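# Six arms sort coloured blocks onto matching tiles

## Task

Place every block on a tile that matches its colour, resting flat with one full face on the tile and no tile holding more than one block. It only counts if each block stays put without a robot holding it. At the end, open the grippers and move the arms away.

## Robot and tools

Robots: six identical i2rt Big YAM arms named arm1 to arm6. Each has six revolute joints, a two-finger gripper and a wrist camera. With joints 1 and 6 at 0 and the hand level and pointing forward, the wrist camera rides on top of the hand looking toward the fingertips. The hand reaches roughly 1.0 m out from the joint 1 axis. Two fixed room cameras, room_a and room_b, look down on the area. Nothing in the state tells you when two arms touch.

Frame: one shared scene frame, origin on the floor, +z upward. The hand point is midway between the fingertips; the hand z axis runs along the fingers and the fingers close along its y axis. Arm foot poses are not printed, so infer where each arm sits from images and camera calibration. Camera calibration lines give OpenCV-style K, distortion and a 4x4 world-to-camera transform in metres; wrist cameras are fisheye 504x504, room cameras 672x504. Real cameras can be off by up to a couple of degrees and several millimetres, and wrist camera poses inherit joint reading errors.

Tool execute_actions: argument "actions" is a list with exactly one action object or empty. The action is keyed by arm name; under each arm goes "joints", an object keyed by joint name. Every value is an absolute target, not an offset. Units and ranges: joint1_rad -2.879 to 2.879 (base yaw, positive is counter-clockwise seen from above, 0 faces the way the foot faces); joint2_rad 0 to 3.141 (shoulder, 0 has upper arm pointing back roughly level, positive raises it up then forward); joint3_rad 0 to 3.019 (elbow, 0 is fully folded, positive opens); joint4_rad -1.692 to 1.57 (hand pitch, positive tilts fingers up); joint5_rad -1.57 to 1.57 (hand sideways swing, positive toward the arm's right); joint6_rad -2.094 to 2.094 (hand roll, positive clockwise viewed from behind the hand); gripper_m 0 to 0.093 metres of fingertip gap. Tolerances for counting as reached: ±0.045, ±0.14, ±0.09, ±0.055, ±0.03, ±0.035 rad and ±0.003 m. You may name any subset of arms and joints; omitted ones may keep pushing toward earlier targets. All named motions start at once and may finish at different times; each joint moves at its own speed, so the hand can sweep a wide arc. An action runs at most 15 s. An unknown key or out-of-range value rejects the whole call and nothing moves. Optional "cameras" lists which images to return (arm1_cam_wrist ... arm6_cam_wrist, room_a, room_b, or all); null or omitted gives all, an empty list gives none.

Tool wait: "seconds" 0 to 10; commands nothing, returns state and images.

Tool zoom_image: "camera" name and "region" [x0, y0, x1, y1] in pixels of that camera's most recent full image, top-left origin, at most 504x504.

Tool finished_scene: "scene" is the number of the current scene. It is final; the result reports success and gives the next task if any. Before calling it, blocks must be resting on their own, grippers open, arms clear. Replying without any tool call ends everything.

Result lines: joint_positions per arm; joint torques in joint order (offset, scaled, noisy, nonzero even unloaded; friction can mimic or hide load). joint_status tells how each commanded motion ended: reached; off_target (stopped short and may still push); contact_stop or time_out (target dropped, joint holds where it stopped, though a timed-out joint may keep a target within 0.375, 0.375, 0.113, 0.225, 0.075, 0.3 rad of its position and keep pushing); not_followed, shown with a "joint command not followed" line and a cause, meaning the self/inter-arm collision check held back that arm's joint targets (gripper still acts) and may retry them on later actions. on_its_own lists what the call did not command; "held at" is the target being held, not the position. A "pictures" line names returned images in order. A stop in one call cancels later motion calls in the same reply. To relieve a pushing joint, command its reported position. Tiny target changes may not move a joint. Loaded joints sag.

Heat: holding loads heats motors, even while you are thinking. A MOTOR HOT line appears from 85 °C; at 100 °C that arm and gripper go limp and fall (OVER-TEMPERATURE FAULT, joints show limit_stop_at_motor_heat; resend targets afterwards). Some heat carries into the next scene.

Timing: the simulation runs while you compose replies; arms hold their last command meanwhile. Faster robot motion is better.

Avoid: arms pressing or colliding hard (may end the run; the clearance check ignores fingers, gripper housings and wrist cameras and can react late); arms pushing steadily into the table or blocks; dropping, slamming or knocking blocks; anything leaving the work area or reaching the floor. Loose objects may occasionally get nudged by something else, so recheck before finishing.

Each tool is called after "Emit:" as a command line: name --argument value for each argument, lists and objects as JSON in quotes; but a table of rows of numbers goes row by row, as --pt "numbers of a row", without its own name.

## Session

Emit:
execute_actions --actions '[]'

Scene clock: 0.00 s.
Joint torques (N m, as the arm reports them, + toward a larger angle): no reading
arm1.joint_positions: joint1_rad=-0.635 joint2_rad=+0.604 joint3_rad=+1.467 joint4_rad=-1.264 joint5_rad=-0.269 joint6_rad=-0.380 gripper_m=+0.094
arm1.joint_status: not commanded
arm1.hand: x=-0.5122 y=-0.1461 z=+1.2832 quat_wxyz=(-0.410, -0.381, -0.741, +0.371) (m; scene frame)
arm2.joint_positions: joint1_rad=-0.798 joint2_rad=+0.488 joint3_rad=+1.659 joint4_rad=-1.248 joint5_rad=+0.137 joint6_rad=-0.664 gripper_m=+0.094
arm2.joint_status: not commanded
arm2.hand: x=-0.0715 y=+1.3066 z=+1.4143 quat_wxyz=(-0.651, +0.602, -0.414, -0.206) (m; scene frame)
arm3.joint_positions: joint1_rad=-0.732 joint2_rad=+0.269 joint3_rad=+1.535 joint4_rad=-1.508 joint5_rad=+0.229 joint6_rad=-0.044 gripper_m=+0.094
arm3.joint_status: not commanded
arm3.hand: x=+0.2348 y=-0.8927 z=+1.2942 quat_wxyz=(-0.613, -0.019, -0.786, +0.079) (m; scene frame)
arm4.joint_positions: joint1_rad=+0.297 joint2_rad=+0.451 joint3_rad=+1.500 joint4_rad=-1.511 joint5_rad=-0.284 joint6_rad=-0.470 gripper_m=+0.095
arm4.joint_status: not commanded
arm4.hand: x=-1.6670 y=-0.3013 z=+1.2414 quat_wxyz=(-0.382, -0.372, -0.759, +0.374) (m; scene frame)
arm5.joint_positions: joint1_rad=-0.589 joint2_rad=+0.316 joint3_rad=+1.608 joint4_rad=-1.162 joint5_rad=+0.009 joint6_rad=-0.793 gripper_m=+0.094
arm5.joint_status: not commanded
arm5.hand: x=+1.0429 y=+1.2996 z=+1.3684 quat_wxyz=(-0.752, +0.445, -0.485, +0.035) (m; scene frame)
arm6.joint_positions: joint1_rad=-0.357 joint2_rad=+0.505 joint3_rad=+1.553 joint4_rad=-1.172 joint5_rad=+0.058 joint6_rad=-0.767 gripper_m=+0.094
arm6.joint_status: not commanded
arm6.hand: x=+1.3271 y=-1.4977 z=+1.3477 quat_wxyz=(-0.636, +0.349, -0.662, +0.191) (m; scene frame)
pictures: arm1_cam_wrist, arm2_cam_wrist, arm3_cam_wrist, arm4_cam_wrist, arm5_cam_wrist, arm6_cam_wrist, room_a, room_b
camera_calibration (this result's frames):
arm1_cam_wrist: T_world_to_cam=[[-0.859734, -0.452503, 0.236853, -0.810361], [-0.507422, 0.703955, -0.496961, 0.486117], [0.0581422, -0.547439, -0.834823, 1.14505], [0, 0, 0, 1]] pos_world=[-0.516603, -0.0820513, 1.38943]
arm2_cam_wrist: T_world_to_cam=[[0.768556, -0.193097, 0.609947, -0.556803], [0.293899, -0.740264, -0.604676, 1.85052], [0.568283, 0.64399, -0.512183, 0.0528174], [0, 0, 0, 1]] pos_world=[-0.145947, 1.22834, 1.48564]
arm3_cam_wrist: T_world_to_cam=[[-0.112516, -0.986768, 0.116744, -1.0061], [-0.765616, 0.0112022, -0.643201, 1.02501], [0.633382, -0.161751, -0.756746, 0.808561], [0, 0, 0, 1]] pos_world=[0.159436, -0.873486, 1.38862]
arm4_cam_wrist: T_world_to_cam=[[-0.845997, -0.454376, 0.278982, -1.89097], [-0.53318, 0.723597, -0.438322, -0.119542], [-0.00270803, -0.519567, -0.854425, 1.02121], [0, 0, 0, 1]] pos_world=[-1.66073, -0.242126, 1.34769]
arm5_cam_wrist: T_world_to_cam=[[0.377839, -0.595932, 0.708592, -0.592905], [-0.0212994, -0.770717, -0.636822, 1.90276], [0.925626, 0.225524, -0.3039, -0.717076], [0, 0, 0, 1]] pos_world=[0.928295, 1.27487, 1.41393]
arm6_cam_wrist: T_world_to_cam=[[0.210835, -0.683896, 0.698451, -2.24749], [-0.545348, -0.675277, -0.496585, 0.38389], [0.811261, -0.276201, -0.515334, -0.67788], [0, 0, 0, 1]] pos_world=[1.23314, -1.46505, 1.41106]
Images, in order (width x height): arm1_cam_wrist 504x504, arm2_cam_wrist 504x504, arm3_cam_wrist 504x504, arm4_cam_wrist 504x504, arm5_cam_wrist 504x504, arm6_cam_wrist 504x504, room_a 672x504, room_b 672x504.

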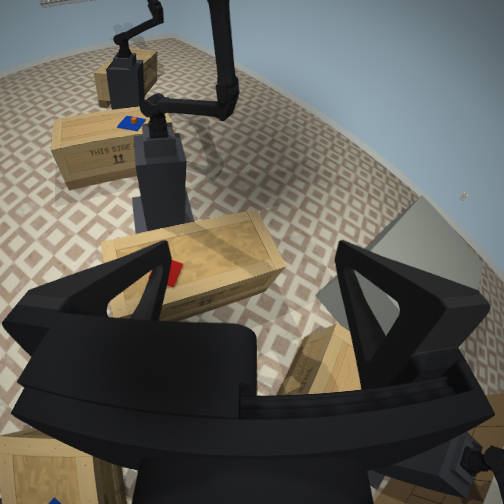

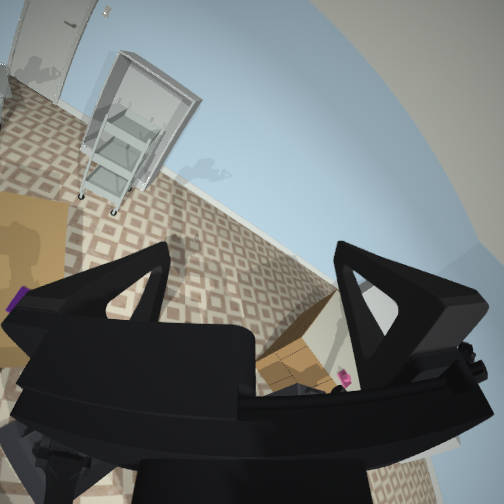

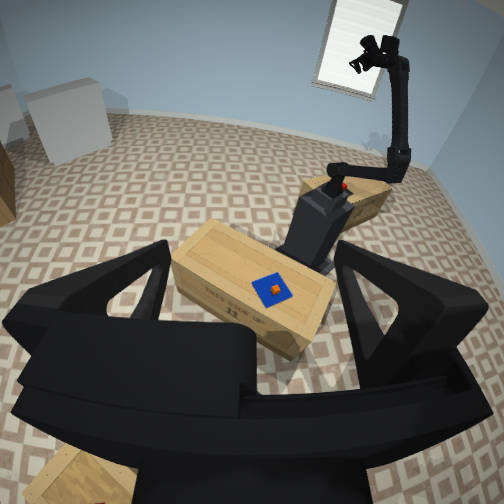

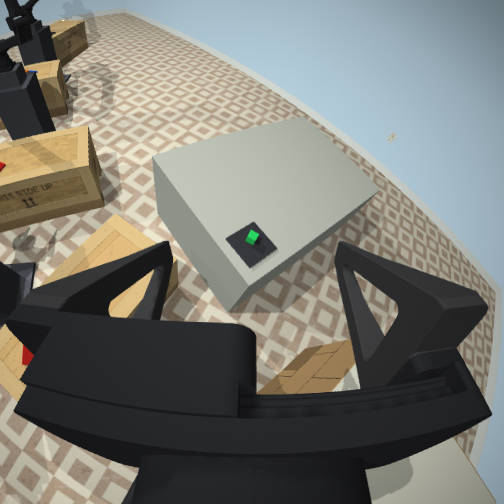

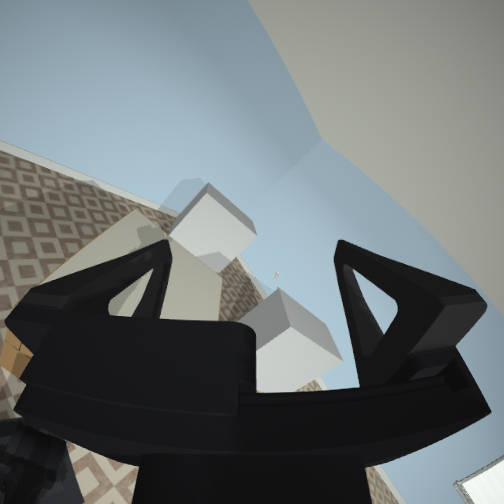

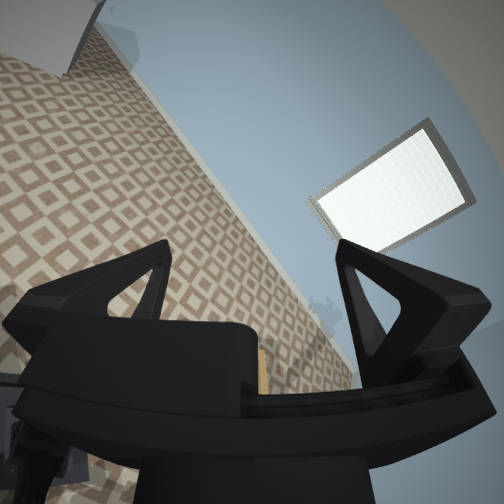

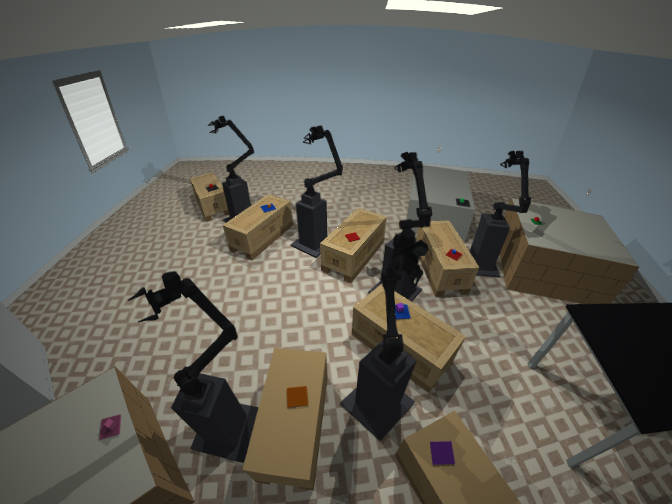

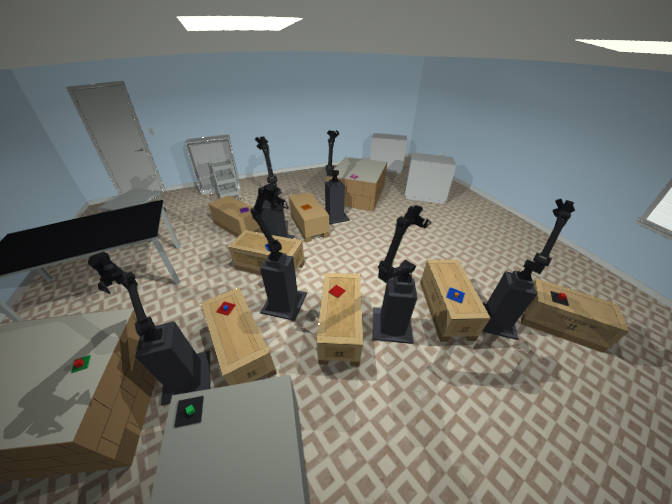

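Emit:
execute_actions --actions '[{"arm1":{"joints":{"joint1_rad":-2.26,"joint2_rad":2.0,"joint3_rad":1.45,"joint4_rad":-0.9,"joint5_rad":0,"joint6_rad":0}},"arm2":{"joints":{"joint1_rad":2.015,"joint2_rad":2.0,"joint3_rad":1.45,"joint4_rad":-0.9,"joint5_rad":0,"joint6_rad":0}},"arm3":{"joints":{"joint1_rad":-1.353,"joint2_rad":2.0,"joint3_rad":1.45,"joint4_rad":-0.9,"joint5_rad":0,"joint6_rad":0}},"arm4":{"joints":{"joint1_rad":-1.44,"joint2_rad":1.6,"joint3_rad":1.4,"joint4_rad":-1.2,"joint5_rad":0,"joint6_rad":0}},"arm6":{"joints":{"joint1_rad":-1.3,"joint2_rad":1.9,"joint3_rad":1.35,"joint4_rad":-0.9,"joint5_rad":0,"joint6_rad":0}}}]' --cameras '["arm1_cam_wrist","arm2_cam_wrist","arm3_cam_wrist","arm4_cam_wrist","arm6_cam_wrist"]'

Scene clock: 11.97 s.
Joint torques (N m, as the arm reports them, + toward a larger angle): arm1=[  1.58 -21.64   7.63   1.15   0.     0.18] | arm2=[  0.1  -13.93   8.46   1.02   0.     0.22] | arm3=[ -1.13 -19.63   9.44   0.41  -0.13   0.13] | arm4=[ -1.55 -16.78   9.98   1.03   0.02  -0.11] | arm5=[ 0.69  9.37  4.68  1.63 -0.04  0.07] | arm6=[  0.62 -16.18   6.44   0.61   0.     0.08]
arm1.joint_positions: joint1_rad=-2.272 joint2_rad=+1.986 joint3_rad=+1.448 joint4_rad=-0.907 joint5_rad=+0.002 joint6_rad=-0.011 gripper_m=+0.094
arm1.joint_status: all done
arm1.hand: x=-1.1664 y=+0.0775 z=+0.6970 quat_wxyz=(+0.009, -0.998, -0.006, +0.062) (m; scene frame)
arm2.joint_positions: joint1_rad=+2.025 joint2_rad=+2.002 joint3_rad=+1.456 joint4_rad=-0.902 joint5_rad=+0.000 joint6_rad=-0.014 gripper_m=+0.094
arm2.joint_status: all done
arm2.hand: x=-0.3947 y=+0.6777 z=+0.7123 quat_wxyz=(+0.024, +0.849, +0.525, -0.053) (m; scene frame)
arm3.joint_positions: joint1_rad=-1.350 joint2_rad=+2.012 joint3_rad=+1.435 joint4_rad=-0.911 joint5_rad=+0.002 joint6_rad=-0.010 gripper_m=+0.094
arm3.joint_status: all done
arm3.hand: x=+0.7097 y=-1.1557 z=+0.6814 quat_wxyz=(-0.039, -0.259, -0.965, +0.014) (m; scene frame)
arm4.joint_positions: joint1_rad=-1.445 joint2_rad=+1.615 joint3_rad=+1.386 joint4_rad=-1.201 joint5_rad=+0.000 joint6_rad=-0.006 gripper_m=+0.095
arm4.joint_status: all done
arm4.hand: x=-2.2188 y=-0.1076 z=+0.8302 quat_wxyz=(+0.008, -0.995, +0.073, +0.064) (m; scene frame)
arm5.joint_positions: joint1_rad=-0.589 joint2_rad=+0.316 joint3_rad=+1.608 joint4_rad=-1.162 joint5_rad=+0.009 joint6_rad=-0.793 gripper_m=+0.094
arm5.joint_status: not commanded
arm5.hand: x=+1.0429 y=+1.2996 z=+1.3684 quat_wxyz=(-0.752, +0.445, -0.485, +0.035) (m; scene frame)
arm6.joint_positions: joint1_rad=-1.306 joint2_rad=+1.900 joint3_rad=+1.349 joint4_rad=-0.902 joint5_rad=+0.000 joint6_rad=-0.011 gripper_m=+0.094
arm6.joint_status: all done
arm6.hand: x=+1.6058 y=-1.8898 z=+0.6987 quat_wxyz=(-0.058, -0.336, -0.940, +0.020) (m; scene frame)
pictures: arm1_cam_wrist, arm2_cam_wrist, arm3_cam_wrist, arm4_cam_wrist, arm6_cam_wrist
camera_calibration (this result's frames):
arm1_cam_wrist: T_world_to_cam=[[-0.0208059, 0.999783, 0.000552083, -0.102086], [0.880266, 0.0180569, 0.474137, 0.700373], [0.474024, 0.0103508, -0.880451, 1.28978], [0, 0, 0, 1]] pos_world=[-1.23003, 0.0760669, 0.803571]
arm2_cam_wrist: T_world_to_cam=[[-0.892141, 0.451481, 0.0158098, -0.670826], [0.402432, 0.778343, 0.481903, -0.70488], [0.205264, 0.436287, -0.876082, 0.53864], [0, 0, 0, 1]] pos_world=[-0.425369, 0.616502, 0.822183]
arm3_cam_wrist: T_world_to_cam=[[-0.482383, -0.875958, -0.00209988, -0.669067], [-0.750421, 0.412011, 0.516832, 0.659358], [-0.451858, 0.250887, -0.856084, 1.31628], [0, 0, 0, 1]] pos_world=[0.766822, -1.18798, 0.784667]
arm4_cam_wrist: T_world_to_cam=[[0.141533, 0.989917, -0.00577549, 0.427831], [0.868643, -0.121392, 0.480337, 1.52256], [0.474793, -0.0730005, -0.877065, 1.89535], [0, 0, 0, 1]] pos_world=[-2.28301, -0.100329, 0.933469]
arm6_cam_wrist: T_world_to_cam=[[-0.633161, -0.773987, 0.0071811, -0.453093], [-0.668482, 0.551482, 0.498999, 1.7693], [-0.390179, 0.311146, -0.866573, 1.93789], [0, 0, 0, 1]] pos_world=[1.65199, -1.92939, 0.7997]
Images, in order (width x height): arm1_cam_wrist 504x504, arm2_cam_wrist 504x504, arm3_cam_wrist 504x504, arm4_cam_wrist 504x504, arm6_cam_wrist 504x504.

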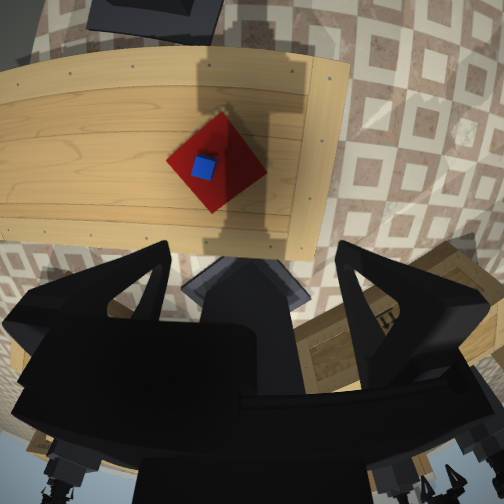

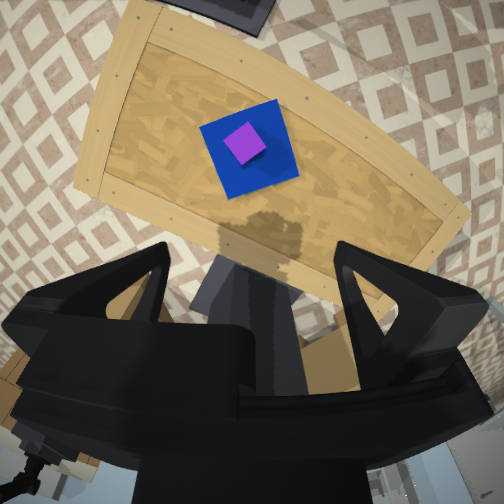

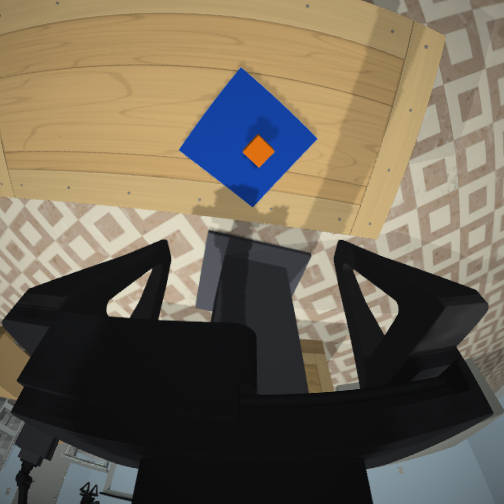

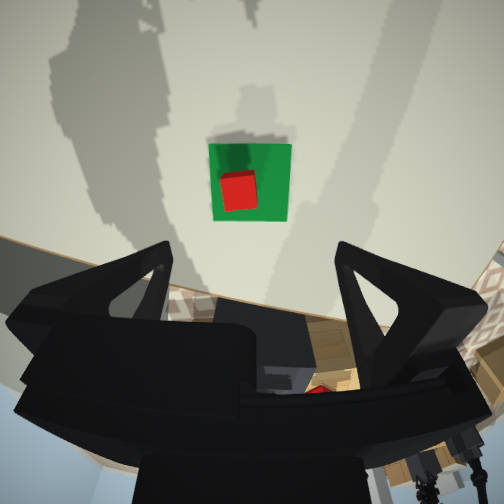

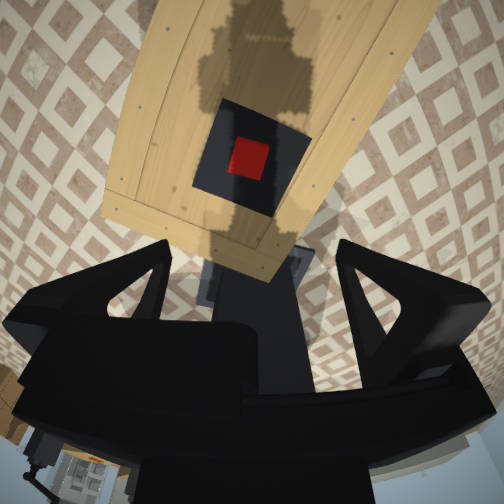

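Emit:
execute_actions --actions '[{"arm1":{"joints":{"joint1_rad":-2.148,"joint2_rad":2.425,"joint3_rad":1.6,"joint4_rad":-0.7,"joint6_rad":0.38}},"arm2":{"joints":{"joint1_rad":2.045,"joint2_rad":2.52,"joint3_rad":1.74,"joint4_rad":-0.745,"joint6_rad":-0.52}},"arm3":{"joints":{"joint1_rad":-1.368,"joint2_rad":2.43,"joint3_rad":1.575,"joint4_rad":-0.675,"joint6_rad":-0.76}},"arm4":{"joints":{"joint1_rad":-1.405,"joint2_rad":1.795,"joint3_rad":1.205,"joint4_rad":-0.96,"joint6_rad":-0.07}},"arm6":{"joints":{"joint1_rad":-1.29,"joint2_rad":2.315,"joint3_rad":1.45,"joint4_rad":-0.665,"joint6_rad":0.28}}}]' --cameras '["arm1_cam_wrist","arm2_cam_wrist","arm3_cam_wrist","arm4_cam_wrist","arm6_cam_wrist"]'

Scene clock: 21.43 s.
Joint torques (N m, as the arm reports them, + toward a larger angle): arm1=[  0.08 -27.68   6.66   1.18   0.13   0.21] | arm2=[  1.52 -17.64   9.09   0.81  -0.05  -0.1 ] | arm3=[ -1.87 -22.14   7.95   0.15  -0.2   -0.1 ] | arm4=[ -1.66 -16.71   9.24   1.15  -0.02  -0.26] | arm5=[ 0.63  9.19  4.66  1.64 -0.05  0.07] | arm6=[  1.14 -20.29   5.49   0.48   0.07   0.06]
arm1.joint_positions: joint1_rad=-2.138 joint2_rad=+2.439 joint3_rad=+1.583 joint4_rad=-0.712 joint5_rad=+0.000 joint6_rad=+0.367 gripper_m=+0.094
arm1.joint_status: all done
arm1.hand: x=-1.1714 y=-0.0008 z=+0.4754 quat_wxyz=(+0.007, -0.993, +0.116, +0.002) (m; scene frame)
arm2.joint_positions: joint1_rad=+2.029 joint2_rad=+2.532 joint3_rad=+1.719 joint4_rad=-0.747 joint5_rad=+0.000 joint6_rad=-0.506 gripper_m=+0.094
arm2.joint_status: all done
arm2.hand: x=-0.4113 y=+0.6458 z=+0.4763 quat_wxyz=(-0.006, +0.695, +0.719, -0.003) (m; scene frame)
arm3.joint_positions: joint1_rad=-1.356 joint2_rad=+2.452 joint3_rad=+1.552 joint4_rad=-0.687 joint5_rad=+0.002 joint6_rad=-0.749 gripper_m=+0.094
arm3.joint_status: all done
arm3.hand: x=+0.7114 y=-1.1620 z=+0.4644 quat_wxyz=(+0.008, +0.104, -0.995, -0.003) (m; scene frame)
arm4.joint_positions: joint1_rad=-1.408 joint2_rad=+1.801 joint3_rad=+1.179 joint4_rad=-0.971 joint5_rad=+0.000 joint6_rad=-0.063 gripper_m=+0.095
arm4.joint_status: all done
arm4.hand: x=-2.1863 y=-0.1298 z=+0.6702 quat_wxyz=(+0.001, -1.000, +0.026, -0.017) (m; scene frame)
arm5.joint_positions: joint1_rad=-0.589 joint2_rad=+0.316 joint3_rad=+1.608 joint4_rad=-1.162 joint5_rad=+0.009 joint6_rad=-0.793 gripper_m=+0.094
arm5.joint_status: not commanded
arm5.hand: x=+1.0429 y=+1.2996 z=+1.3684 quat_wxyz=(-0.752, +0.445, -0.485, +0.035) (m; scene frame)
arm6.joint_positions: joint1_rad=-1.298 joint2_rad=+2.323 joint3_rad=+1.438 joint4_rad=-0.673 joint5_rad=+0.000 joint6_rad=+0.269 gripper_m=+0.094
arm6.joint_status: all done
arm6.hand: x=+1.6191 y=-1.8950 z=+0.4953 quat_wxyz=(-0.009, -0.462, -0.887, +0.001) (m; scene frame)
pictures: arm1_cam_wrist, arm2_cam_wrist, arm3_cam_wrist, arm4_cam_wrist, arm6_cam_wrist
camera_calibration (this result's frames):
arm1_cam_wrist: T_world_to_cam=[[0.223255, 0.974747, -0.00511117, 0.264711], [0.79839, -0.179849, 0.574654, 0.667325], [0.559223, -0.132375, -0.81838, 1.16804], [0, 0, 0, 1]] pos_world=[-1.24508, 0.0166107, 0.573771]
arm2_cam_wrist: T_world_to_cam=[[-0.999501, -0.0280561, 0.0145216, -0.401311], [-0.0143229, 0.812151, 0.583271, -0.801178], [-0.028158, 0.582772, -0.812148, 0.128064], [0, 0, 0, 1]] pos_world=[-0.40898, 0.564787, 0.577138]
arm3_cam_wrist: T_world_to_cam=[[0.225865, -0.973992, -0.0180289, -1.28462], [-0.777883, -0.191467, 0.598531, 0.05577], [-0.586416, -0.121163, -0.800897, 0.770559], [0, 0, 0, 1]] pos_world=[0.785402, -1.14717, 0.560598]
arm4_cam_wrist: T_world_to_cam=[[0.0501598, 0.998695, -0.00958056, 0.24821], [0.786633, -0.0335947, 0.616506, 1.3093], [0.61538, -0.0384602, -0.787292, 1.9896], [0, 0, 0, 1]] pos_world=[-2.26675, -0.12738, 0.761581]
arm6_cam_wrist: T_world_to_cam=[[-0.817964, -0.575269, 0.000986818, 0.23161], [-0.465137, 0.662376, 0.587287, 1.7197], [-0.338501, 0.47992, -0.809378, 1.97625], [0, 0, 0, 1]] pos_world=[1.65831, -1.95429, 0.589349]
Images, in order (width x height): arm1_cam_wrist 504x504, arm2_cam_wrist 504x504, arm3_cam_wrist 504x504, arm4_cam_wrist 504x504, arm6_cam_wrist 504x504.

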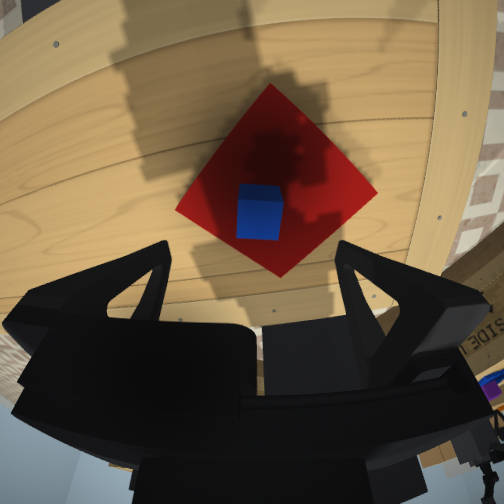

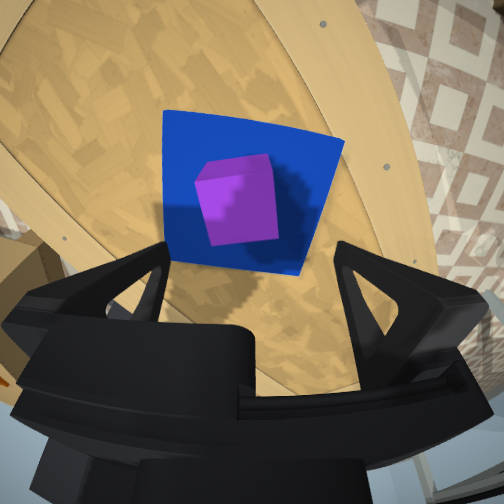

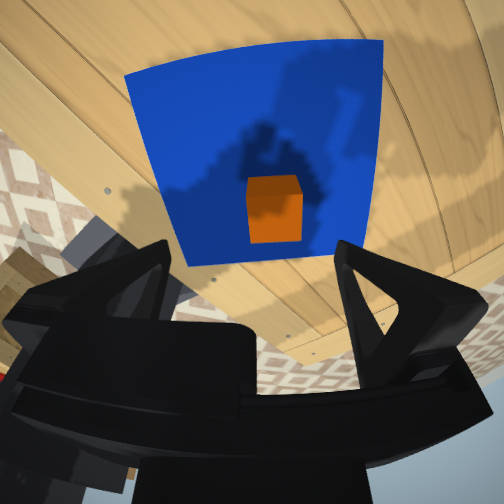

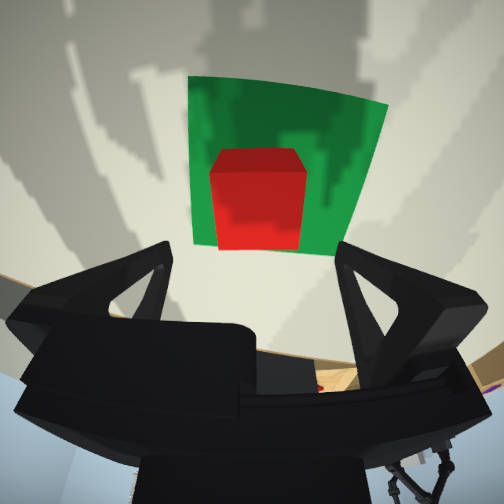

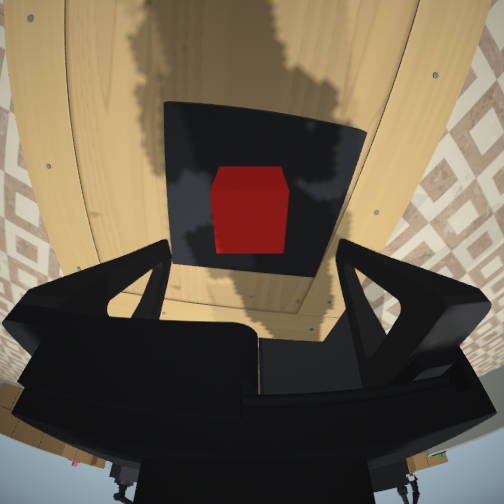

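Emit:
execute_actions --actions '[{"arm1":{"joints":{"joint1_rad":-2.155,"joint2_rad":2.585,"joint3_rad":1.665,"joint4_rad":-0.612}},"arm2":{"joints":{"joint1_rad":2.062,"joint2_rad":2.67,"joint3_rad":1.82,"joint4_rad":-0.685,"joint6_rad":-0.65}},"arm3":{"joints":{"joint1_rad":-1.38,"joint2_rad":2.56,"joint3_rad":1.66,"joint4_rad":-0.627}},"arm4":{"joints":{"joint2_rad":1.905,"joint4_rad":-0.84}},"arm6":{"joints":{"joint2_rad":2.46,"joint3_rad":1.47,"joint4_rad":-0.552}}}]' --cameras '["arm1_cam_wrist","arm2_cam_wrist","arm3_cam_wrist","arm4_cam_wrist","arm6_cam_wrist"]'

Scene clock: 35.27 s.
Joint torques (N m, as the arm reports them, + toward a larger angle): arm1=[ -0.28 -26.25   6.16   1.12   0.12   0.21] | arm2=[  1.23 -16.78   8.48   0.95  -0.08  -0.07] | arm3=[ -1.6  -20.68   7.17   0.14  -0.2   -0.09] | arm4=[ -2.05 -13.6    8.     1.82  -0.26  -0.25] | arm5=[ 0.65  9.24  4.68  1.61 -0.05  0.06] | arm6=[  0.97 -19.47   5.03   0.54   0.05   0.08]
arm1.joint_positions: joint1_rad=-2.143 joint2_rad=+2.576 joint3_rad=+1.651 joint4_rad=-0.624 joint5_rad=+0.000 joint6_rad=+0.367 gripper_m=+0.094
arm1.joint_status: all done
arm1.hand: x=-1.1786 y=+0.0023 z=+0.4113 quat_wxyz=(+0.005, -0.993, +0.118, +0.011) (m; scene frame)
arm2.joint_positions: joint1_rad=+2.052 joint2_rad=+2.664 joint3_rad=+1.802 joint4_rad=-0.691 joint5_rad=+0.000 joint6_rad=-0.635 gripper_m=+0.094
arm2.joint_status: all done
arm2.hand: x=-0.4019 y=+0.6348 z=+0.4162 quat_wxyz=(-0.005, +0.639, +0.769, -0.007) (m; scene frame)
arm3.joint_positions: joint1_rad=-1.371 joint2_rad=+2.563 joint3_rad=+1.643 joint4_rad=-0.635 joint5_rad=+0.002 joint6_rad=-0.750 gripper_m=+0.094
arm3.joint_status: all done
arm3.hand: x=+0.7246 y=-1.1802 z=+0.4217 quat_wxyz=(-0.004, +0.098, -0.995, +0.007) (m; scene frame)
arm4.joint_positions: joint1_rad=-1.402 joint2_rad=+1.860 joint3_rad=+1.192 joint4_rad=-0.866 joint5_rad=+0.006 joint6_rad=-0.062 gripper_m=+0.095
arm4.joint_status: all done
arm4.hand: x=-2.2103 y=-0.1287 z=+0.6462 quat_wxyz=(+0.006, -1.000, +0.024, +0.012) (m; scene frame)
arm5.joint_positions: joint1_rad=-0.589 joint2_rad=+0.316 joint3_rad=+1.608 joint4_rad=-1.162 joint5_rad=+0.009 joint6_rad=-0.793 gripper_m=+0.094
arm5.joint_status: not commanded
arm5.hand: x=+1.0429 y=+1.2996 z=+1.3684 quat_wxyz=(-0.752, +0.445, -0.485, +0.035) (m; scene frame)
arm6.joint_positions: joint1_rad=-1.298 joint2_rad=+2.466 joint3_rad=+1.454 joint4_rad=-0.560 joint5_rad=+0.000 joint6_rad=+0.269 gripper_m=+0.094
arm6.joint_status: all done
arm6.hand: x=+1.6093 y=-1.8868 z=+0.4205 quat_wxyz=(-0.002, -0.462, -0.887, +0.000) (m; scene frame)
pictures: arm1_cam_wrist, arm2_cam_wrist, arm3_cam_wrist, arm4_cam_wrist, arm6_cam_wrist
camera_calibration (this result's frames):
arm1_cam_wrist: T_world_to_cam=[[0.227688, 0.973667, -0.0114287, 0.270873], [0.807669, -0.182288, 0.560751, 0.727107], [0.543902, -0.136907, -0.827906, 1.10589], [0, 0, 0, 1]] pos_world=[-1.25043, 0.0202056, 0.51094]
arm2_cam_wrist: T_world_to_cam=[[-0.983699, -0.178907, 0.0181408, -0.290778], [-0.135444, 0.803503, 0.579688, -0.798698], [-0.118286, 0.567781, -0.814637, 0.0603325], [0, 0, 0, 1]] pos_world=[-0.38708, 0.555478, 0.517419]
arm3_cam_wrist: T_world_to_cam=[[0.213512, -0.97693, 0.00455398, -1.31012], [-0.796549, -0.171387, 0.579773, 0.133217], [-0.565617, -0.127416, -0.814765, 0.725388], [0, 0, 0, 1]] pos_world=[0.796133, -1.16464, 0.519752]
arm4_cam_wrist: T_world_to_cam=[[0.0446135, 0.999004, 0.000211378, 0.22959], [0.820823, -0.0367769, 0.569997, 1.44827], [0.569437, -0.0252561, -0.821647, 1.90787], [0, 0, 0, 1]] pos_world=[-2.28543, -0.127913, 0.742036]
arm6_cam_wrist: T_world_to_cam=[[-0.818137, -0.575004, 0.00471549, 0.227652], [-0.458453, 0.65721, 0.598244, 1.72851], [-0.347092, 0.487284, -0.8013, 1.93278], [0, 0, 0, 1]] pos_world=[1.64954, -1.94691, 0.513586]
Images, in order (width x height): arm1_cam_wrist 504x504, arm2_cam_wrist 504x504, arm3_cam_wrist 504x504, arm4_cam_wrist 504x504, arm6_cam_wrist 504x504.

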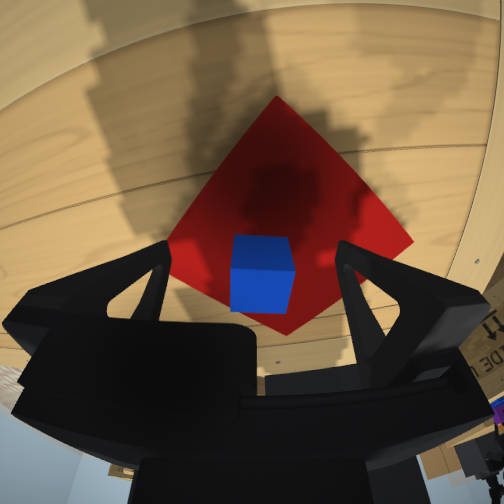

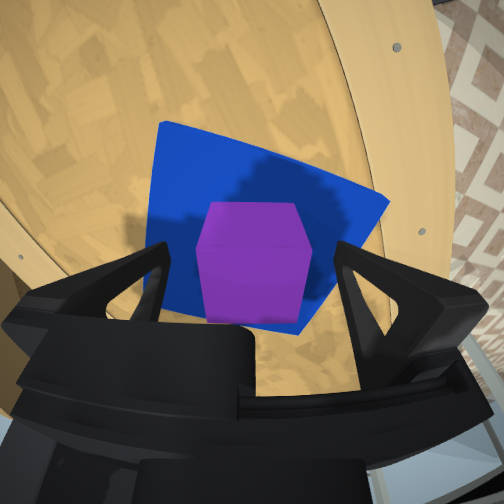

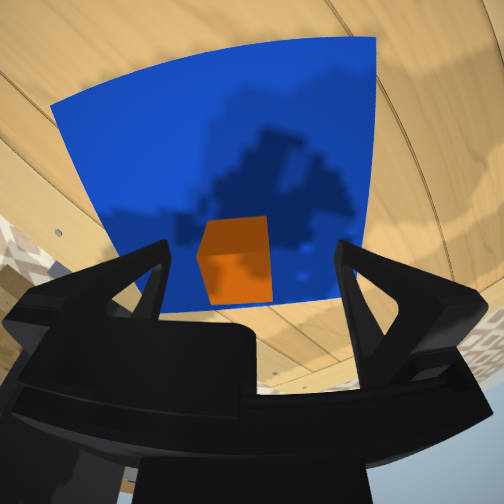

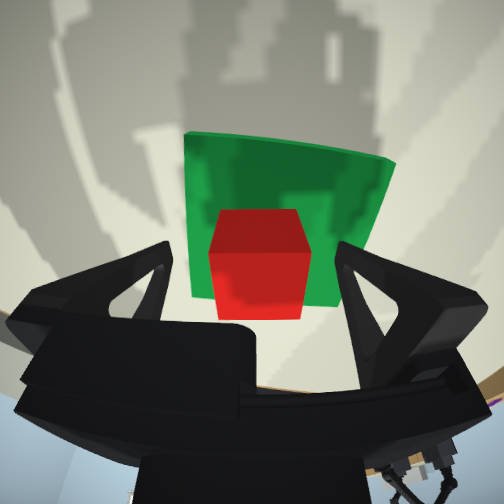

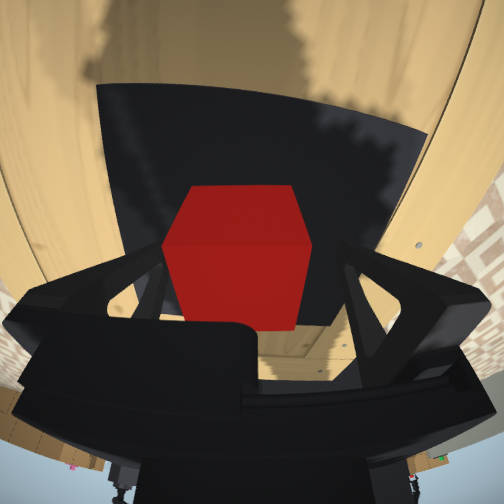

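Emit:
execute_actions --actions '[{"arm1":{"joints":{"joint1_rad":-2.16,"joint3_rad":1.615}},"arm2":{"joints":{"gripper_m":0.025}},"arm3":{"joints":{"joint3_rad":1.62}},"arm4":{"joints":{"joint2_rad":1.82,"joint4_rad":-0.915}},"arm6":{"joints":{"gripper_m":0.025}}}]' --cameras '["arm1_cam_wrist","arm3_cam_wrist","arm4_cam_wrist"]'

Emit:
execute_actions --actions '[{"arm1":{"joints":{"gripper_m":0.015}},"arm3":{"joints":{"gripper_m":0.015}},"arm4":{"joints":{"gripper_m":0.02}}}]' --cameras '["arm1_cam_wrist","arm2_cam_wrist","arm3_cam_wrist","arm4_cam_wrist","arm6_cam_wrist"]'

Scene clock: 40.20 s.
Joint torques (N m, as the arm reports them, + toward a larger angle): arm1=[ -0.19 -25.46   4.67   1.11   0.13   0.2 ] | arm2=[  1.13 -17.21   8.52   0.92  -0.07  -0.12] | arm3=[ -1.72 -20.72   5.47  -0.01  -0.2   -0.09] | arm4=[ -2.15 -17.82   8.06   0.45  -0.18  -0.25] | arm5=[ 0.75  9.28  4.67  1.65 -0.05  0.07] | arm6=[  1.33 -20.25   4.94   0.42   0.05   0.09]
arm1.joint_positions: joint1_rad=-2.148 joint2_rad=+2.576 joint3_rad=+1.617 joint4_rad=-0.624 joint5_rad=+0.000 joint6_rad=+0.367 gripper_m=+0.094
arm1.joint_status: all done
arm1.hand: x=-1.1605 y=+0.0077 z=+0.4038 quat_wxyz=(+0.009, -0.993, +0.121, -0.006) (m; scene frame)
arm2.joint_positions: joint1_rad=+2.052 joint2_rad=+2.664 joint3_rad=+1.802 joint4_rad=-0.691 joint5_rad=+0.000 joint6_rad=-0.636 gripper_m=+0.048
arm2.joint_status: gripper_m off_target (ended at +0.048, target +0.025)
arm2.hand: x=-0.4019 y=+0.6348 z=+0.4162 quat_wxyz=(-0.005, +0.639, +0.769, -0.007) (m; scene frame)
arm3.joint_positions: joint1_rad=-1.371 joint2_rad=+2.563 joint3_rad=+1.618 joint4_rad=-0.635 joint5_rad=+0.002 joint6_rad=-0.750 gripper_m=+0.094
arm3.joint_status: all done
arm3.hand: x=+0.7130 y=-1.1730 z=+0.4161 quat_wxyz=(+0.005, +0.098, -0.995, -0.001) (m; scene frame)
arm4.joint_positions: joint1_rad=-1.402 joint2_rad=+1.833 joint3_rad=+1.192 joint4_rad=-0.904 joint5_rad=+0.004 joint6_rad=-0.063 gripper_m=+0.095
arm4.joint_status: all done
arm4.hand: x=-2.2047 y=-0.1297 z=+0.6589 quat_wxyz=(+0.005, -1.000, +0.023, +0.007) (m; scene frame)
arm5.joint_positions: joint1_rad=-0.589 joint2_rad=+0.316 joint3_rad=+1.608 joint4_rad=-1.162 joint5_rad=+0.009 joint6_rad=-0.793 gripper_m=+0.094
arm5.joint_status: not commanded
arm5.hand: x=+1.0429 y=+1.2996 z=+1.3684 quat_wxyz=(-0.752, +0.445, -0.485, +0.035) (m; scene frame)
arm6.joint_positions: joint1_rad=-1.298 joint2_rad=+2.466 joint3_rad=+1.454 joint4_rad=-0.560 joint5_rad=+0.000 joint6_rad=+0.271 gripper_m=+0.047
arm6.joint_status: gripper_m off_target (ended at +0.047, target +0.025)
arm6.hand: x=+1.6095 y=-1.8866 z=+0.4205 quat_wxyz=(-0.002, -0.462, -0.887, -0.001) (m; scene frame)
pictures: arm1_cam_wrist, arm3_cam_wrist, arm4_cam_wrist
camera_calibration (this result's frames):
arm1_cam_wrist: T_world_to_cam=[[0.233165, 0.972437, 0.000377918, 0.262964], [0.7876, -0.189074, 0.586461, 0.684044], [0.570368, -0.136445, -0.809977, 1.11407], [0, 0, 0, 1]] pos_world=[-1.2355, 0.0256276, 0.501106]
arm3_cam_wrist: T_world_to_cam=[[0.21334, -0.976895, -0.0126982, -1.29323], [-0.784189, -0.178979, 0.59415, 0.104738], [-0.582695, -0.116798, -0.804254, 0.73536], [0, 0, 0, 1]] pos_world=[0.786522, -1.15871, 0.512765]
arm4_cam_wrist: T_world_to_cam=[[0.043888, 0.999034, -0.00201269, 0.230147], [0.814622, -0.0346203, 0.578958, 1.41709], [0.578329, -0.0270489, -0.815355, 1.93037], [0, 0, 0, 1]] pos_world=[-2.28089, -0.12865, 0.753963]
Images, in order (width x height): arm1_cam_wrist 504x504, arm3_cam_wrist 504x504, arm4_cam_wrist 504x504.

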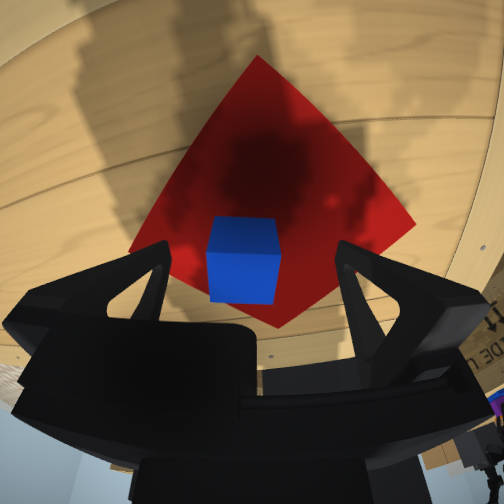

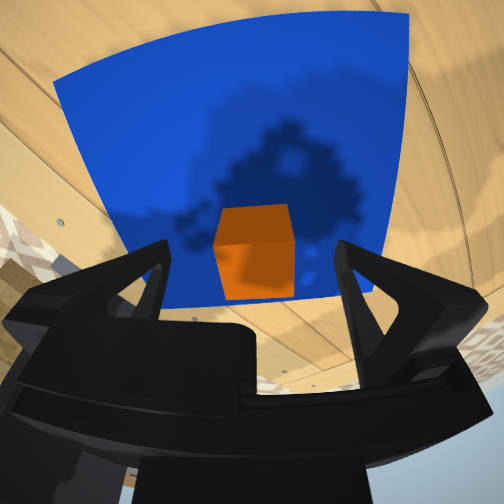

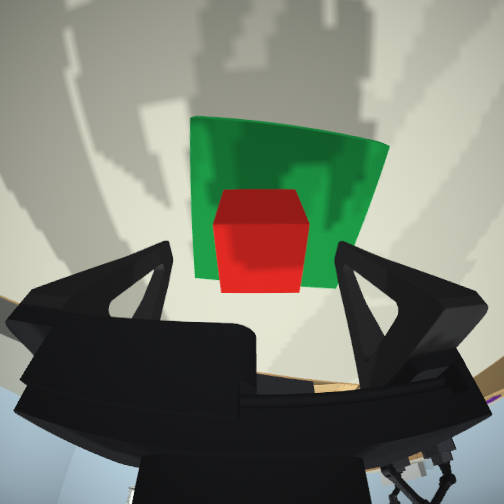

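Scene clock: 40.87 s.
Joint torques (N m, as the arm reports them, + toward a larger angle): arm1=[  0.05 -25.79   4.67   1.1    0.12   0.19] | arm2=[  0.79 -17.44   8.45   0.95  -0.08  -0.11] | arm3=[ -1.68 -20.93   5.5    0.07  -0.19  -0.08] | arm4=[ -2.06 -17.91   8.18   0.46  -0.14  -0.25] | arm5=[ 0.72  9.38  4.66  1.68 -0.04  0.07] | arm6=[  0.97 -19.89   5.     0.48   0.06   0.07]
arm1.joint_positions: joint1_rad=-2.148 joint2_rad=+2.576 joint3_rad=+1.617 joint4_rad=-0.624 joint5_rad=+0.000 joint6_rad=+0.368 gripper_m=+0.031
arm1.joint_status: gripper_m off_target (ended at +0.031, target +0.015)
arm1.hand: x=-1.1605 y=+0.0077 z=+0.4038 quat_wxyz=(+0.009, -0.993, +0.121, -0.006) (m; scene frame)
arm2.joint_positions: joint1_rad=+2.052 joint2_rad=+2.664 joint3_rad=+1.802 joint4_rad=-0.691 joint5_rad=+0.000 joint6_rad=-0.636 gripper_m=+0.048
arm2.joint_status: not commanded
arm2.hand: x=-0.4019 y=+0.6348 z=+0.4162 quat_wxyz=(-0.005, +0.639, +0.769, -0.007) (m; scene frame)
arm3.joint_positions: joint1_rad=-1.371 joint2_rad=+2.563 joint3_rad=+1.618 joint4_rad=-0.635 joint5_rad=+0.001 joint6_rad=-0.750 gripper_m=+0.031
arm3.joint_status: gripper_m off_target (ended at +0.031, target +0.015)
arm3.hand: x=+0.7130 y=-1.1729 z=+0.4161 quat_wxyz=(+0.005, +0.098, -0.995, -0.001) (m; scene frame)
arm4.joint_positions: joint1_rad=-1.402 joint2_rad=+1.833 joint3_rad=+1.192 joint4_rad=-0.905 joint5_rad=+0.003 joint6_rad=-0.063 gripper_m=+0.037
arm4.joint_status: gripper_m off_target (ended at +0.037, target +0.020)
arm4.hand: x=-2.2047 y=-0.1299 z=+0.6589 quat_wxyz=(+0.004, -1.000, +0.023, +0.006) (m; scene frame)
arm5.joint_positions: joint1_rad=-0.589 joint2_rad=+0.316 joint3_rad=+1.608 joint4_rad=-1.162 joint5_rad=+0.009 joint6_rad=-0.793 gripper_m=+0.094
arm5.joint_status: not commanded
arm5.hand: x=+1.0429 y=+1.2996 z=+1.3684 quat_wxyz=(-0.752, +0.445, -0.485, +0.035) (m; scene frame)
arm6.joint_positions: joint1_rad=-1.298 joint2_rad=+2.466 joint3_rad=+1.454 joint4_rad=-0.560 joint5_rad=+0.000 joint6_rad=+0.271 gripper_m=+0.047
arm6.joint_status: not commanded
arm6.hand: x=+1.6095 y=-1.8866 z=+0.4205 quat_wxyz=(-0.002, -0.462, -0.887, -0.001) (m; scene frame)
pictures: arm1_cam_wrist, arm2_cam_wrist, arm3_cam_wrist, arm4_cam_wrist, arm6_cam_wrist
camera_calibration (this result's frames):
arm1_cam_wrist: T_world_to_cam=[[0.233907, 0.972259, 0.000384919, 0.263823], [0.787463, -0.189681, 0.586449, 0.683894], [0.570254, -0.136871, -0.809986, 1.11394], [0, 0, 0, 1]] pos_world=[-1.23548, 0.0256838, 0.501107]
arm2_cam_wrist: T_world_to_cam=[[-0.983562, -0.179657, 0.0181414, -0.290247], [-0.136055, 0.803392, 0.579698, -0.798877], [-0.118722, 0.567701, -0.814629, 0.0602054], [0, 0, 0, 1]] pos_world=[-0.38702, 0.555488, 0.517418]
arm3_cam_wrist: T_world_to_cam=[[0.213712, -0.976811, -0.0129761, -1.29323], [-0.784241, -0.17947, 0.593933, 0.104325], [-0.582489, -0.116754, -0.80441, 0.735356], [0, 0, 0, 1]] pos_world=[0.786532, -1.15866, 0.512784]
arm4_cam_wrist: T_world_to_cam=[[0.0431076, 0.999064, -0.00355017, 0.229711], [0.814521, -0.0330868, 0.57919, 1.41686], [0.578531, -0.0278592, -0.815185, 1.93055], [0, 0, 0, 1]] pos_world=[-2.28085, -0.128833, 0.753941]
arm6_cam_wrist: T_world_to_cam=[[-0.818576, -0.574382, 0.00434558, 0.229956], [-0.458098, 0.657381, 0.598328, 1.72817], [-0.346526, 0.487786, -0.801239, 1.93274], [0, 0, 0, 1]] pos_world=[1.64965, -1.94675, 0.513579]
Images, in order (width x height): arm1_cam_wrist 504x504, arm2_cam_wrist 504x504, arm3_cam_wrist 504x504, arm4_cam_wrist 504x504, arm6_cam_wrist 504x504.

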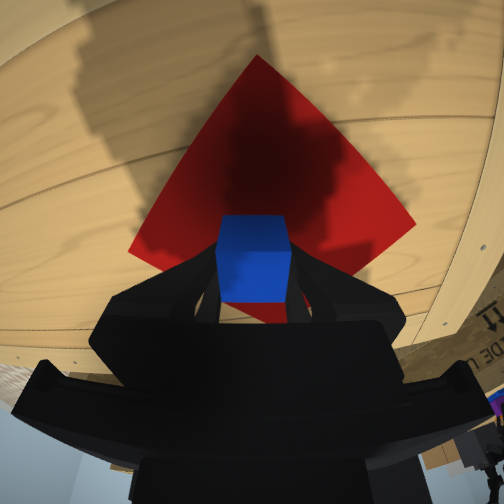

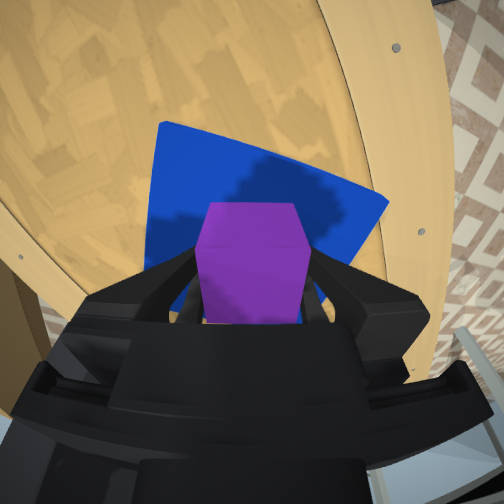

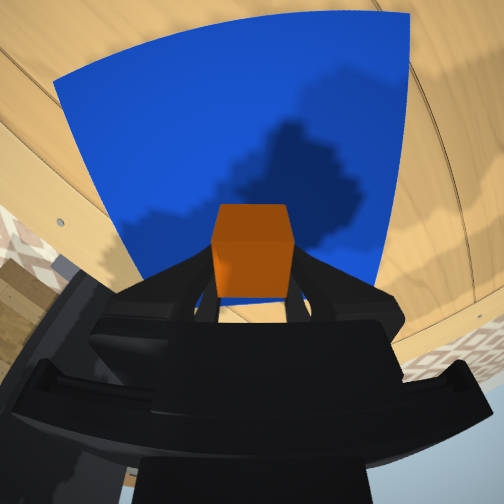

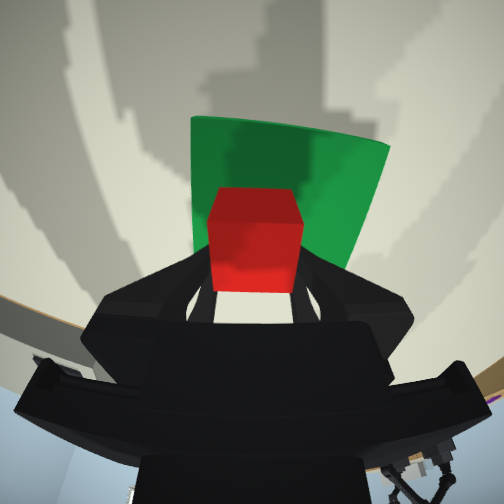

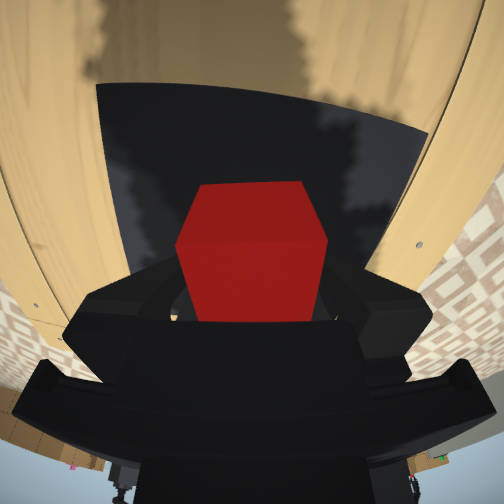

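Emit:
execute_actions --actions '[{"arm1":{"joints":{"joint2_rad":1.7,"joint3_rad":1.2,"joint4_rad":-1.0}},"arm2":{"joints":{"joint2_rad":2.0,"joint3_rad":1.45,"joint4_rad":-0.95}},"arm3":{"joints":{"joint2_rad":2.0,"joint3_rad":1.35,"joint4_rad":-0.9}},"arm4":{"joints":{"joint2_rad":1.45,"joint4_rad":-1.2}},"arm6":{"joints":{"joint2_rad":1.9,"joint3_rad":1.35,"joint4_rad":-0.95}}}]' --cameras '[]'

Emit:
execute_actions --actions '[{"arm1":{"joints":{"joint1_rad":2.157,"joint6_rad":0}},"arm2":{"joints":{"joint1_rad":-0.23,"joint6_rad":0}},"arm3":{"joints":{"joint1_rad":0.6,"joint6_rad":0.54}},"arm4":{"joints":{"joint1_rad":2.208,"joint6_rad":0}},"arm6":{"joints":{"joint1_rad":1.85,"joint6_rad":-0.17}}}]' --cameras '["arm1_cam_wrist","arm2_cam_wrist","arm4_cam_wrist","arm6_cam_wrist"]'

Scene clock: 52.63 s.
Joint torques (N m, as the arm reports them, + toward a larger angle): arm1=[ -0.21 -15.78   7.26   0.24   0.12   0.2 ] | arm2=[  1.1  -13.45   8.88   0.51  -0.06  -0.1 ] | arm3=[ -1.67 -17.43   8.53  -0.74  -0.19  -0.08] | arm4=[ -1.96 -13.7    9.81   0.65  -0.15  -0.26] | arm5=[ 0.73  9.18  4.68  1.65 -0.06  0.07] | arm6=[  1.11 -17.     7.34   0.1    0.05   0.07]
arm1.joint_positions: joint1_rad=-2.148 joint2_rad=+1.680 joint3_rad=+1.205 joint4_rad=-0.983 joint5_rad=+0.000 joint6_rad=+0.368 gripper_m=+0.031
arm1.joint_status: all done
arm1.hand: x=-1.0652 y=+0.0144 z=+0.7669 quat_wxyz=(-0.006, -0.991, +0.121, +0.055) (m; scene frame)
arm2.joint_positions: joint1_rad=+2.052 joint2_rad=+1.990 joint3_rad=+1.451 joint4_rad=-0.942 joint5_rad=+0.000 joint6_rad=-0.637 gripper_m=+0.048
arm2.joint_status: all done
arm2.hand: x=-0.3757 y=+0.6798 z=+0.7162 quat_wxyz=(+0.004, +0.638, +0.769, -0.042) (m; scene frame)
arm3.joint_positions: joint1_rad=-1.371 joint2_rad=+1.999 joint3_rad=+1.339 joint4_rad=-0.888 joint5_rad=+0.001 joint6_rad=-0.751 gripper_m=+0.031
arm3.joint_status: all done
arm3.hand: x=+0.6715 y=-1.1462 z=+0.6575 quat_wxyz=(-0.007, +0.098, -0.995, +0.009) (m; scene frame)
arm4.joint_positions: joint1_rad=-1.402 joint2_rad=+1.455 joint3_rad=+1.191 joint4_rad=-1.191 joint5_rad=+0.003 joint6_rad=-0.063 gripper_m=+0.037
arm4.joint_status: all done
arm4.hand: x=-2.1519 y=-0.1365 z=+0.8258 quat_wxyz=(+0.008, -0.998, +0.023, +0.052) (m; scene frame)
arm5.joint_positions: joint1_rad=-0.589 joint2_rad=+0.316 joint3_rad=+1.608 joint4_rad=-1.162 joint5_rad=+0.009 joint6_rad=-0.793 gripper_m=+0.094
arm5.joint_status: not commanded
arm5.hand: x=+1.0429 y=+1.2996 z=+1.3684 quat_wxyz=(-0.752, +0.445, -0.485, +0.035) (m; scene frame)
arm6.joint_positions: joint1_rad=-1.298 joint2_rad=+1.897 joint3_rad=+1.335 joint4_rad=-0.942 joint5_rad=+0.000 joint6_rad=+0.271 gripper_m=+0.047
arm6.joint_status: all done
arm6.hand: x=+1.5966 y=-1.8765 z=+0.6946 quat_wxyz=(-0.035, -0.462, -0.886, +0.006) (m; scene frame)
pictures: none
No camera images: the call's "cameras" was empty. Leave "cameras" out to get every camera's image.

Scene clock: 55.83 s.
Joint torques (N m, as the arm reports them, + toward a larger angle): arm1=[  0.76 -16.14   7.37   0.26   0.12  -0.09] | arm2=[  1.56 -13.36   9.09   0.54  -0.1    0.19] | arm3=[ -1.56 -17.3    8.47  -0.72  -0.03   0.13] | arm4=[ -2.17 -13.35   9.85   0.72  -0.04  -0.1 ] | arm5=[ 0.75  9.21  4.68  1.62 -0.05  0.06] | arm6=[ -0.43 -16.46   7.25   0.03   0.08  -0.07]
arm1.joint_positions: joint1_rad=+2.161 joint2_rad=+1.684 joint3_rad=+1.205 joint4_rad=-0.983 joint5_rad=-0.001 joint6_rad=+0.011 gripper_m=+0.031
arm1.joint_status: all done
arm1.hand: x=-0.4338 y=+0.5542 z=+0.7741 quat_wxyz=(-0.048, +0.596, -0.800, -0.039) (m; scene frame)
arm2.joint_positions: joint1_rad=-0.241 joint2_rad=+1.990 joint3_rad=+1.451 joint4_rad=-0.942 joint5_rad=+0.002 joint6_rad=-0.013 gripper_m=+0.047
arm2.joint_status: all done
arm2.hand: x=-0.3458 y=+1.7514 z=+0.7294 quat_wxyz=(-0.029, +0.835, -0.548, -0.044) (m; scene frame)
arm3.joint_positions: joint1_rad=+0.609 joint2_rad=+1.999 joint3_rad=+1.339 joint4_rad=-0.888 joint5_rad=+0.001 joint6_rad=+0.530 gripper_m=+0.031
arm3.joint_status: all done
arm3.hand: x=+0.2861 y=-0.3150 z=+0.6562 quat_wxyz=(-0.005, +0.433, -0.901, -0.008) (m; scene frame)
arm4.joint_positions: joint1_rad=+2.212 joint2_rad=+1.456 joint3_rad=+1.191 joint4_rad=-1.191 joint5_rad=+0.000 joint6_rad=-0.007 gripper_m=+0.038
arm4.joint_status: all done
arm4.hand: x=-1.2981 y=-0.0288 z=+0.8358 quat_wxyz=(-0.062, +0.184, -0.981, -0.011) (m; scene frame)
arm5.joint_positions: joint1_rad=-0.589 joint2_rad=+0.316 joint3_rad=+1.608 joint4_rad=-1.162 joint5_rad=+0.009 joint6_rad=-0.793 gripper_m=+0.094
arm5.joint_status: not commanded
arm5.hand: x=+1.0429 y=+1.2996 z=+1.3684 quat_wxyz=(-0.752, +0.445, -0.485, +0.035) (m; scene frame)
arm6.joint_positions: joint1_rad=+1.858 joint2_rad=+1.897 joint3_rad=+1.335 joint4_rad=-0.942 joint5_rad=-0.001 joint6_rad=-0.161 gripper_m=+0.047
arm6.joint_status: all done
arm6.hand: x=+0.7480 y=-1.1858 z=+0.6892 quat_wxyz=(-0.013, +0.967, -0.254, -0.028) (m; scene frame)
pictures: arm1_cam_wrist, arm2_cam_wrist, arm4_cam_wrist, arm6_cam_wrist
camera_calibration (this result's frames):
arm1_cam_wrist: T_world_to_cam=[[0.960804, -0.276315, -0.0224692, 0.587366], [-0.233099, -0.84908, 0.474054, 0.00792692], [-0.150067, -0.450236, -0.880209, 0.989866], [0, 0, 0, 1]] pos_world=[-0.41395, 0.614702, 0.880729]
arm2_cam_wrist: T_world_to_cam=[[0.918952, 0.394367, 0.00113446, -0.375143], [0.343005, -0.800682, 0.491178, 1.16975], [0.194613, -0.45098, -0.871058, 1.62173], [0, 0, 0, 1]] pos_world=[-0.372102, 1.81591, 0.838492]
arm4_cam_wrist: T_world_to_cam=[[0.365505, -0.930756, -0.00990663, 0.458486], [-0.813408, -0.324561, 0.48273, -1.46161], [-0.452519, -0.168382, -0.875713, 0.261245], [0, 0, 0, 1]] pos_world=[-1.23824, -0.00365322, 0.938879]
arm6_cam_wrist: T_world_to_cam=[[0.491068, 0.870941, 0.0177459, 0.651085], [0.722108, -0.418376, 0.550928, -1.41372], [0.48725, -0.257729, -0.834364, 0.0228501], [0, 0, 0, 1]] pos_world=[0.689998, -1.15263, 0.78637]
Images, in order (width x height): arm1_cam_wrist 504x504, arm2_cam_wrist 504x504, arm4_cam_wrist 504x504, arm6_cam_wrist 504x504.

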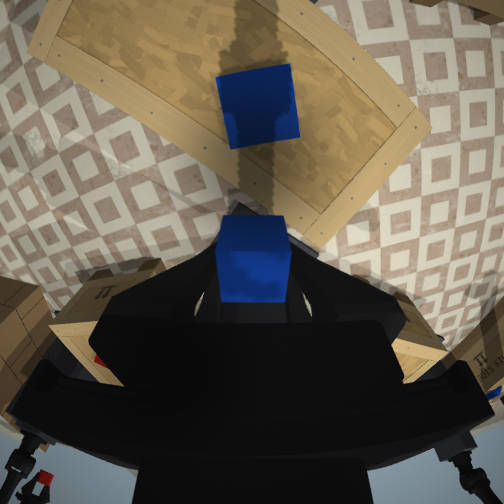

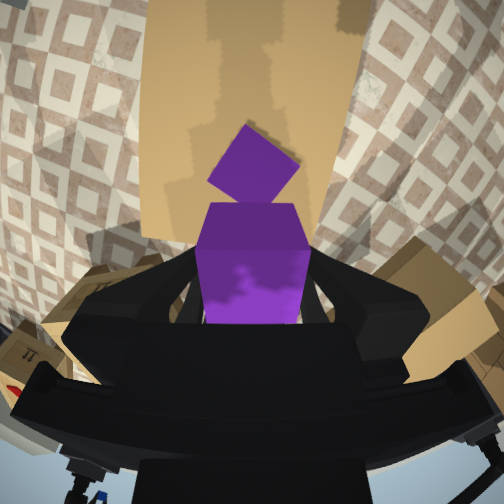

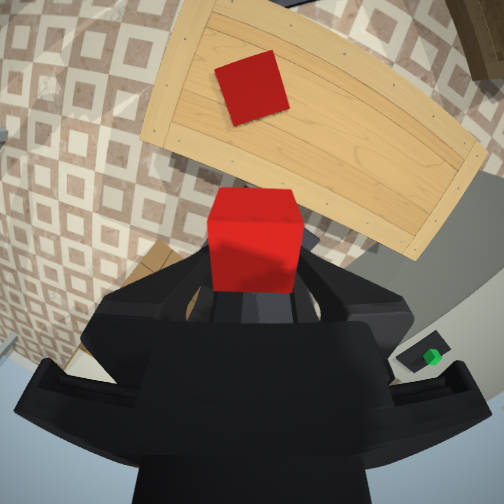

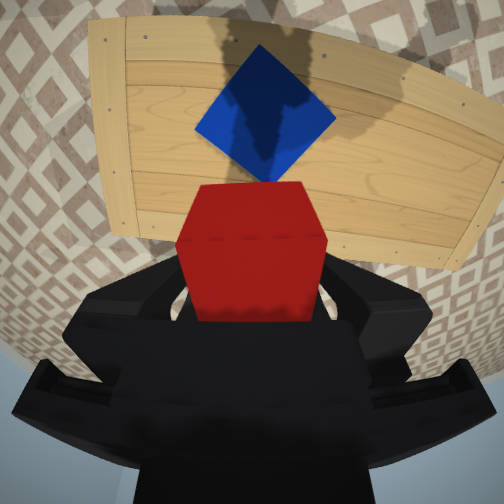

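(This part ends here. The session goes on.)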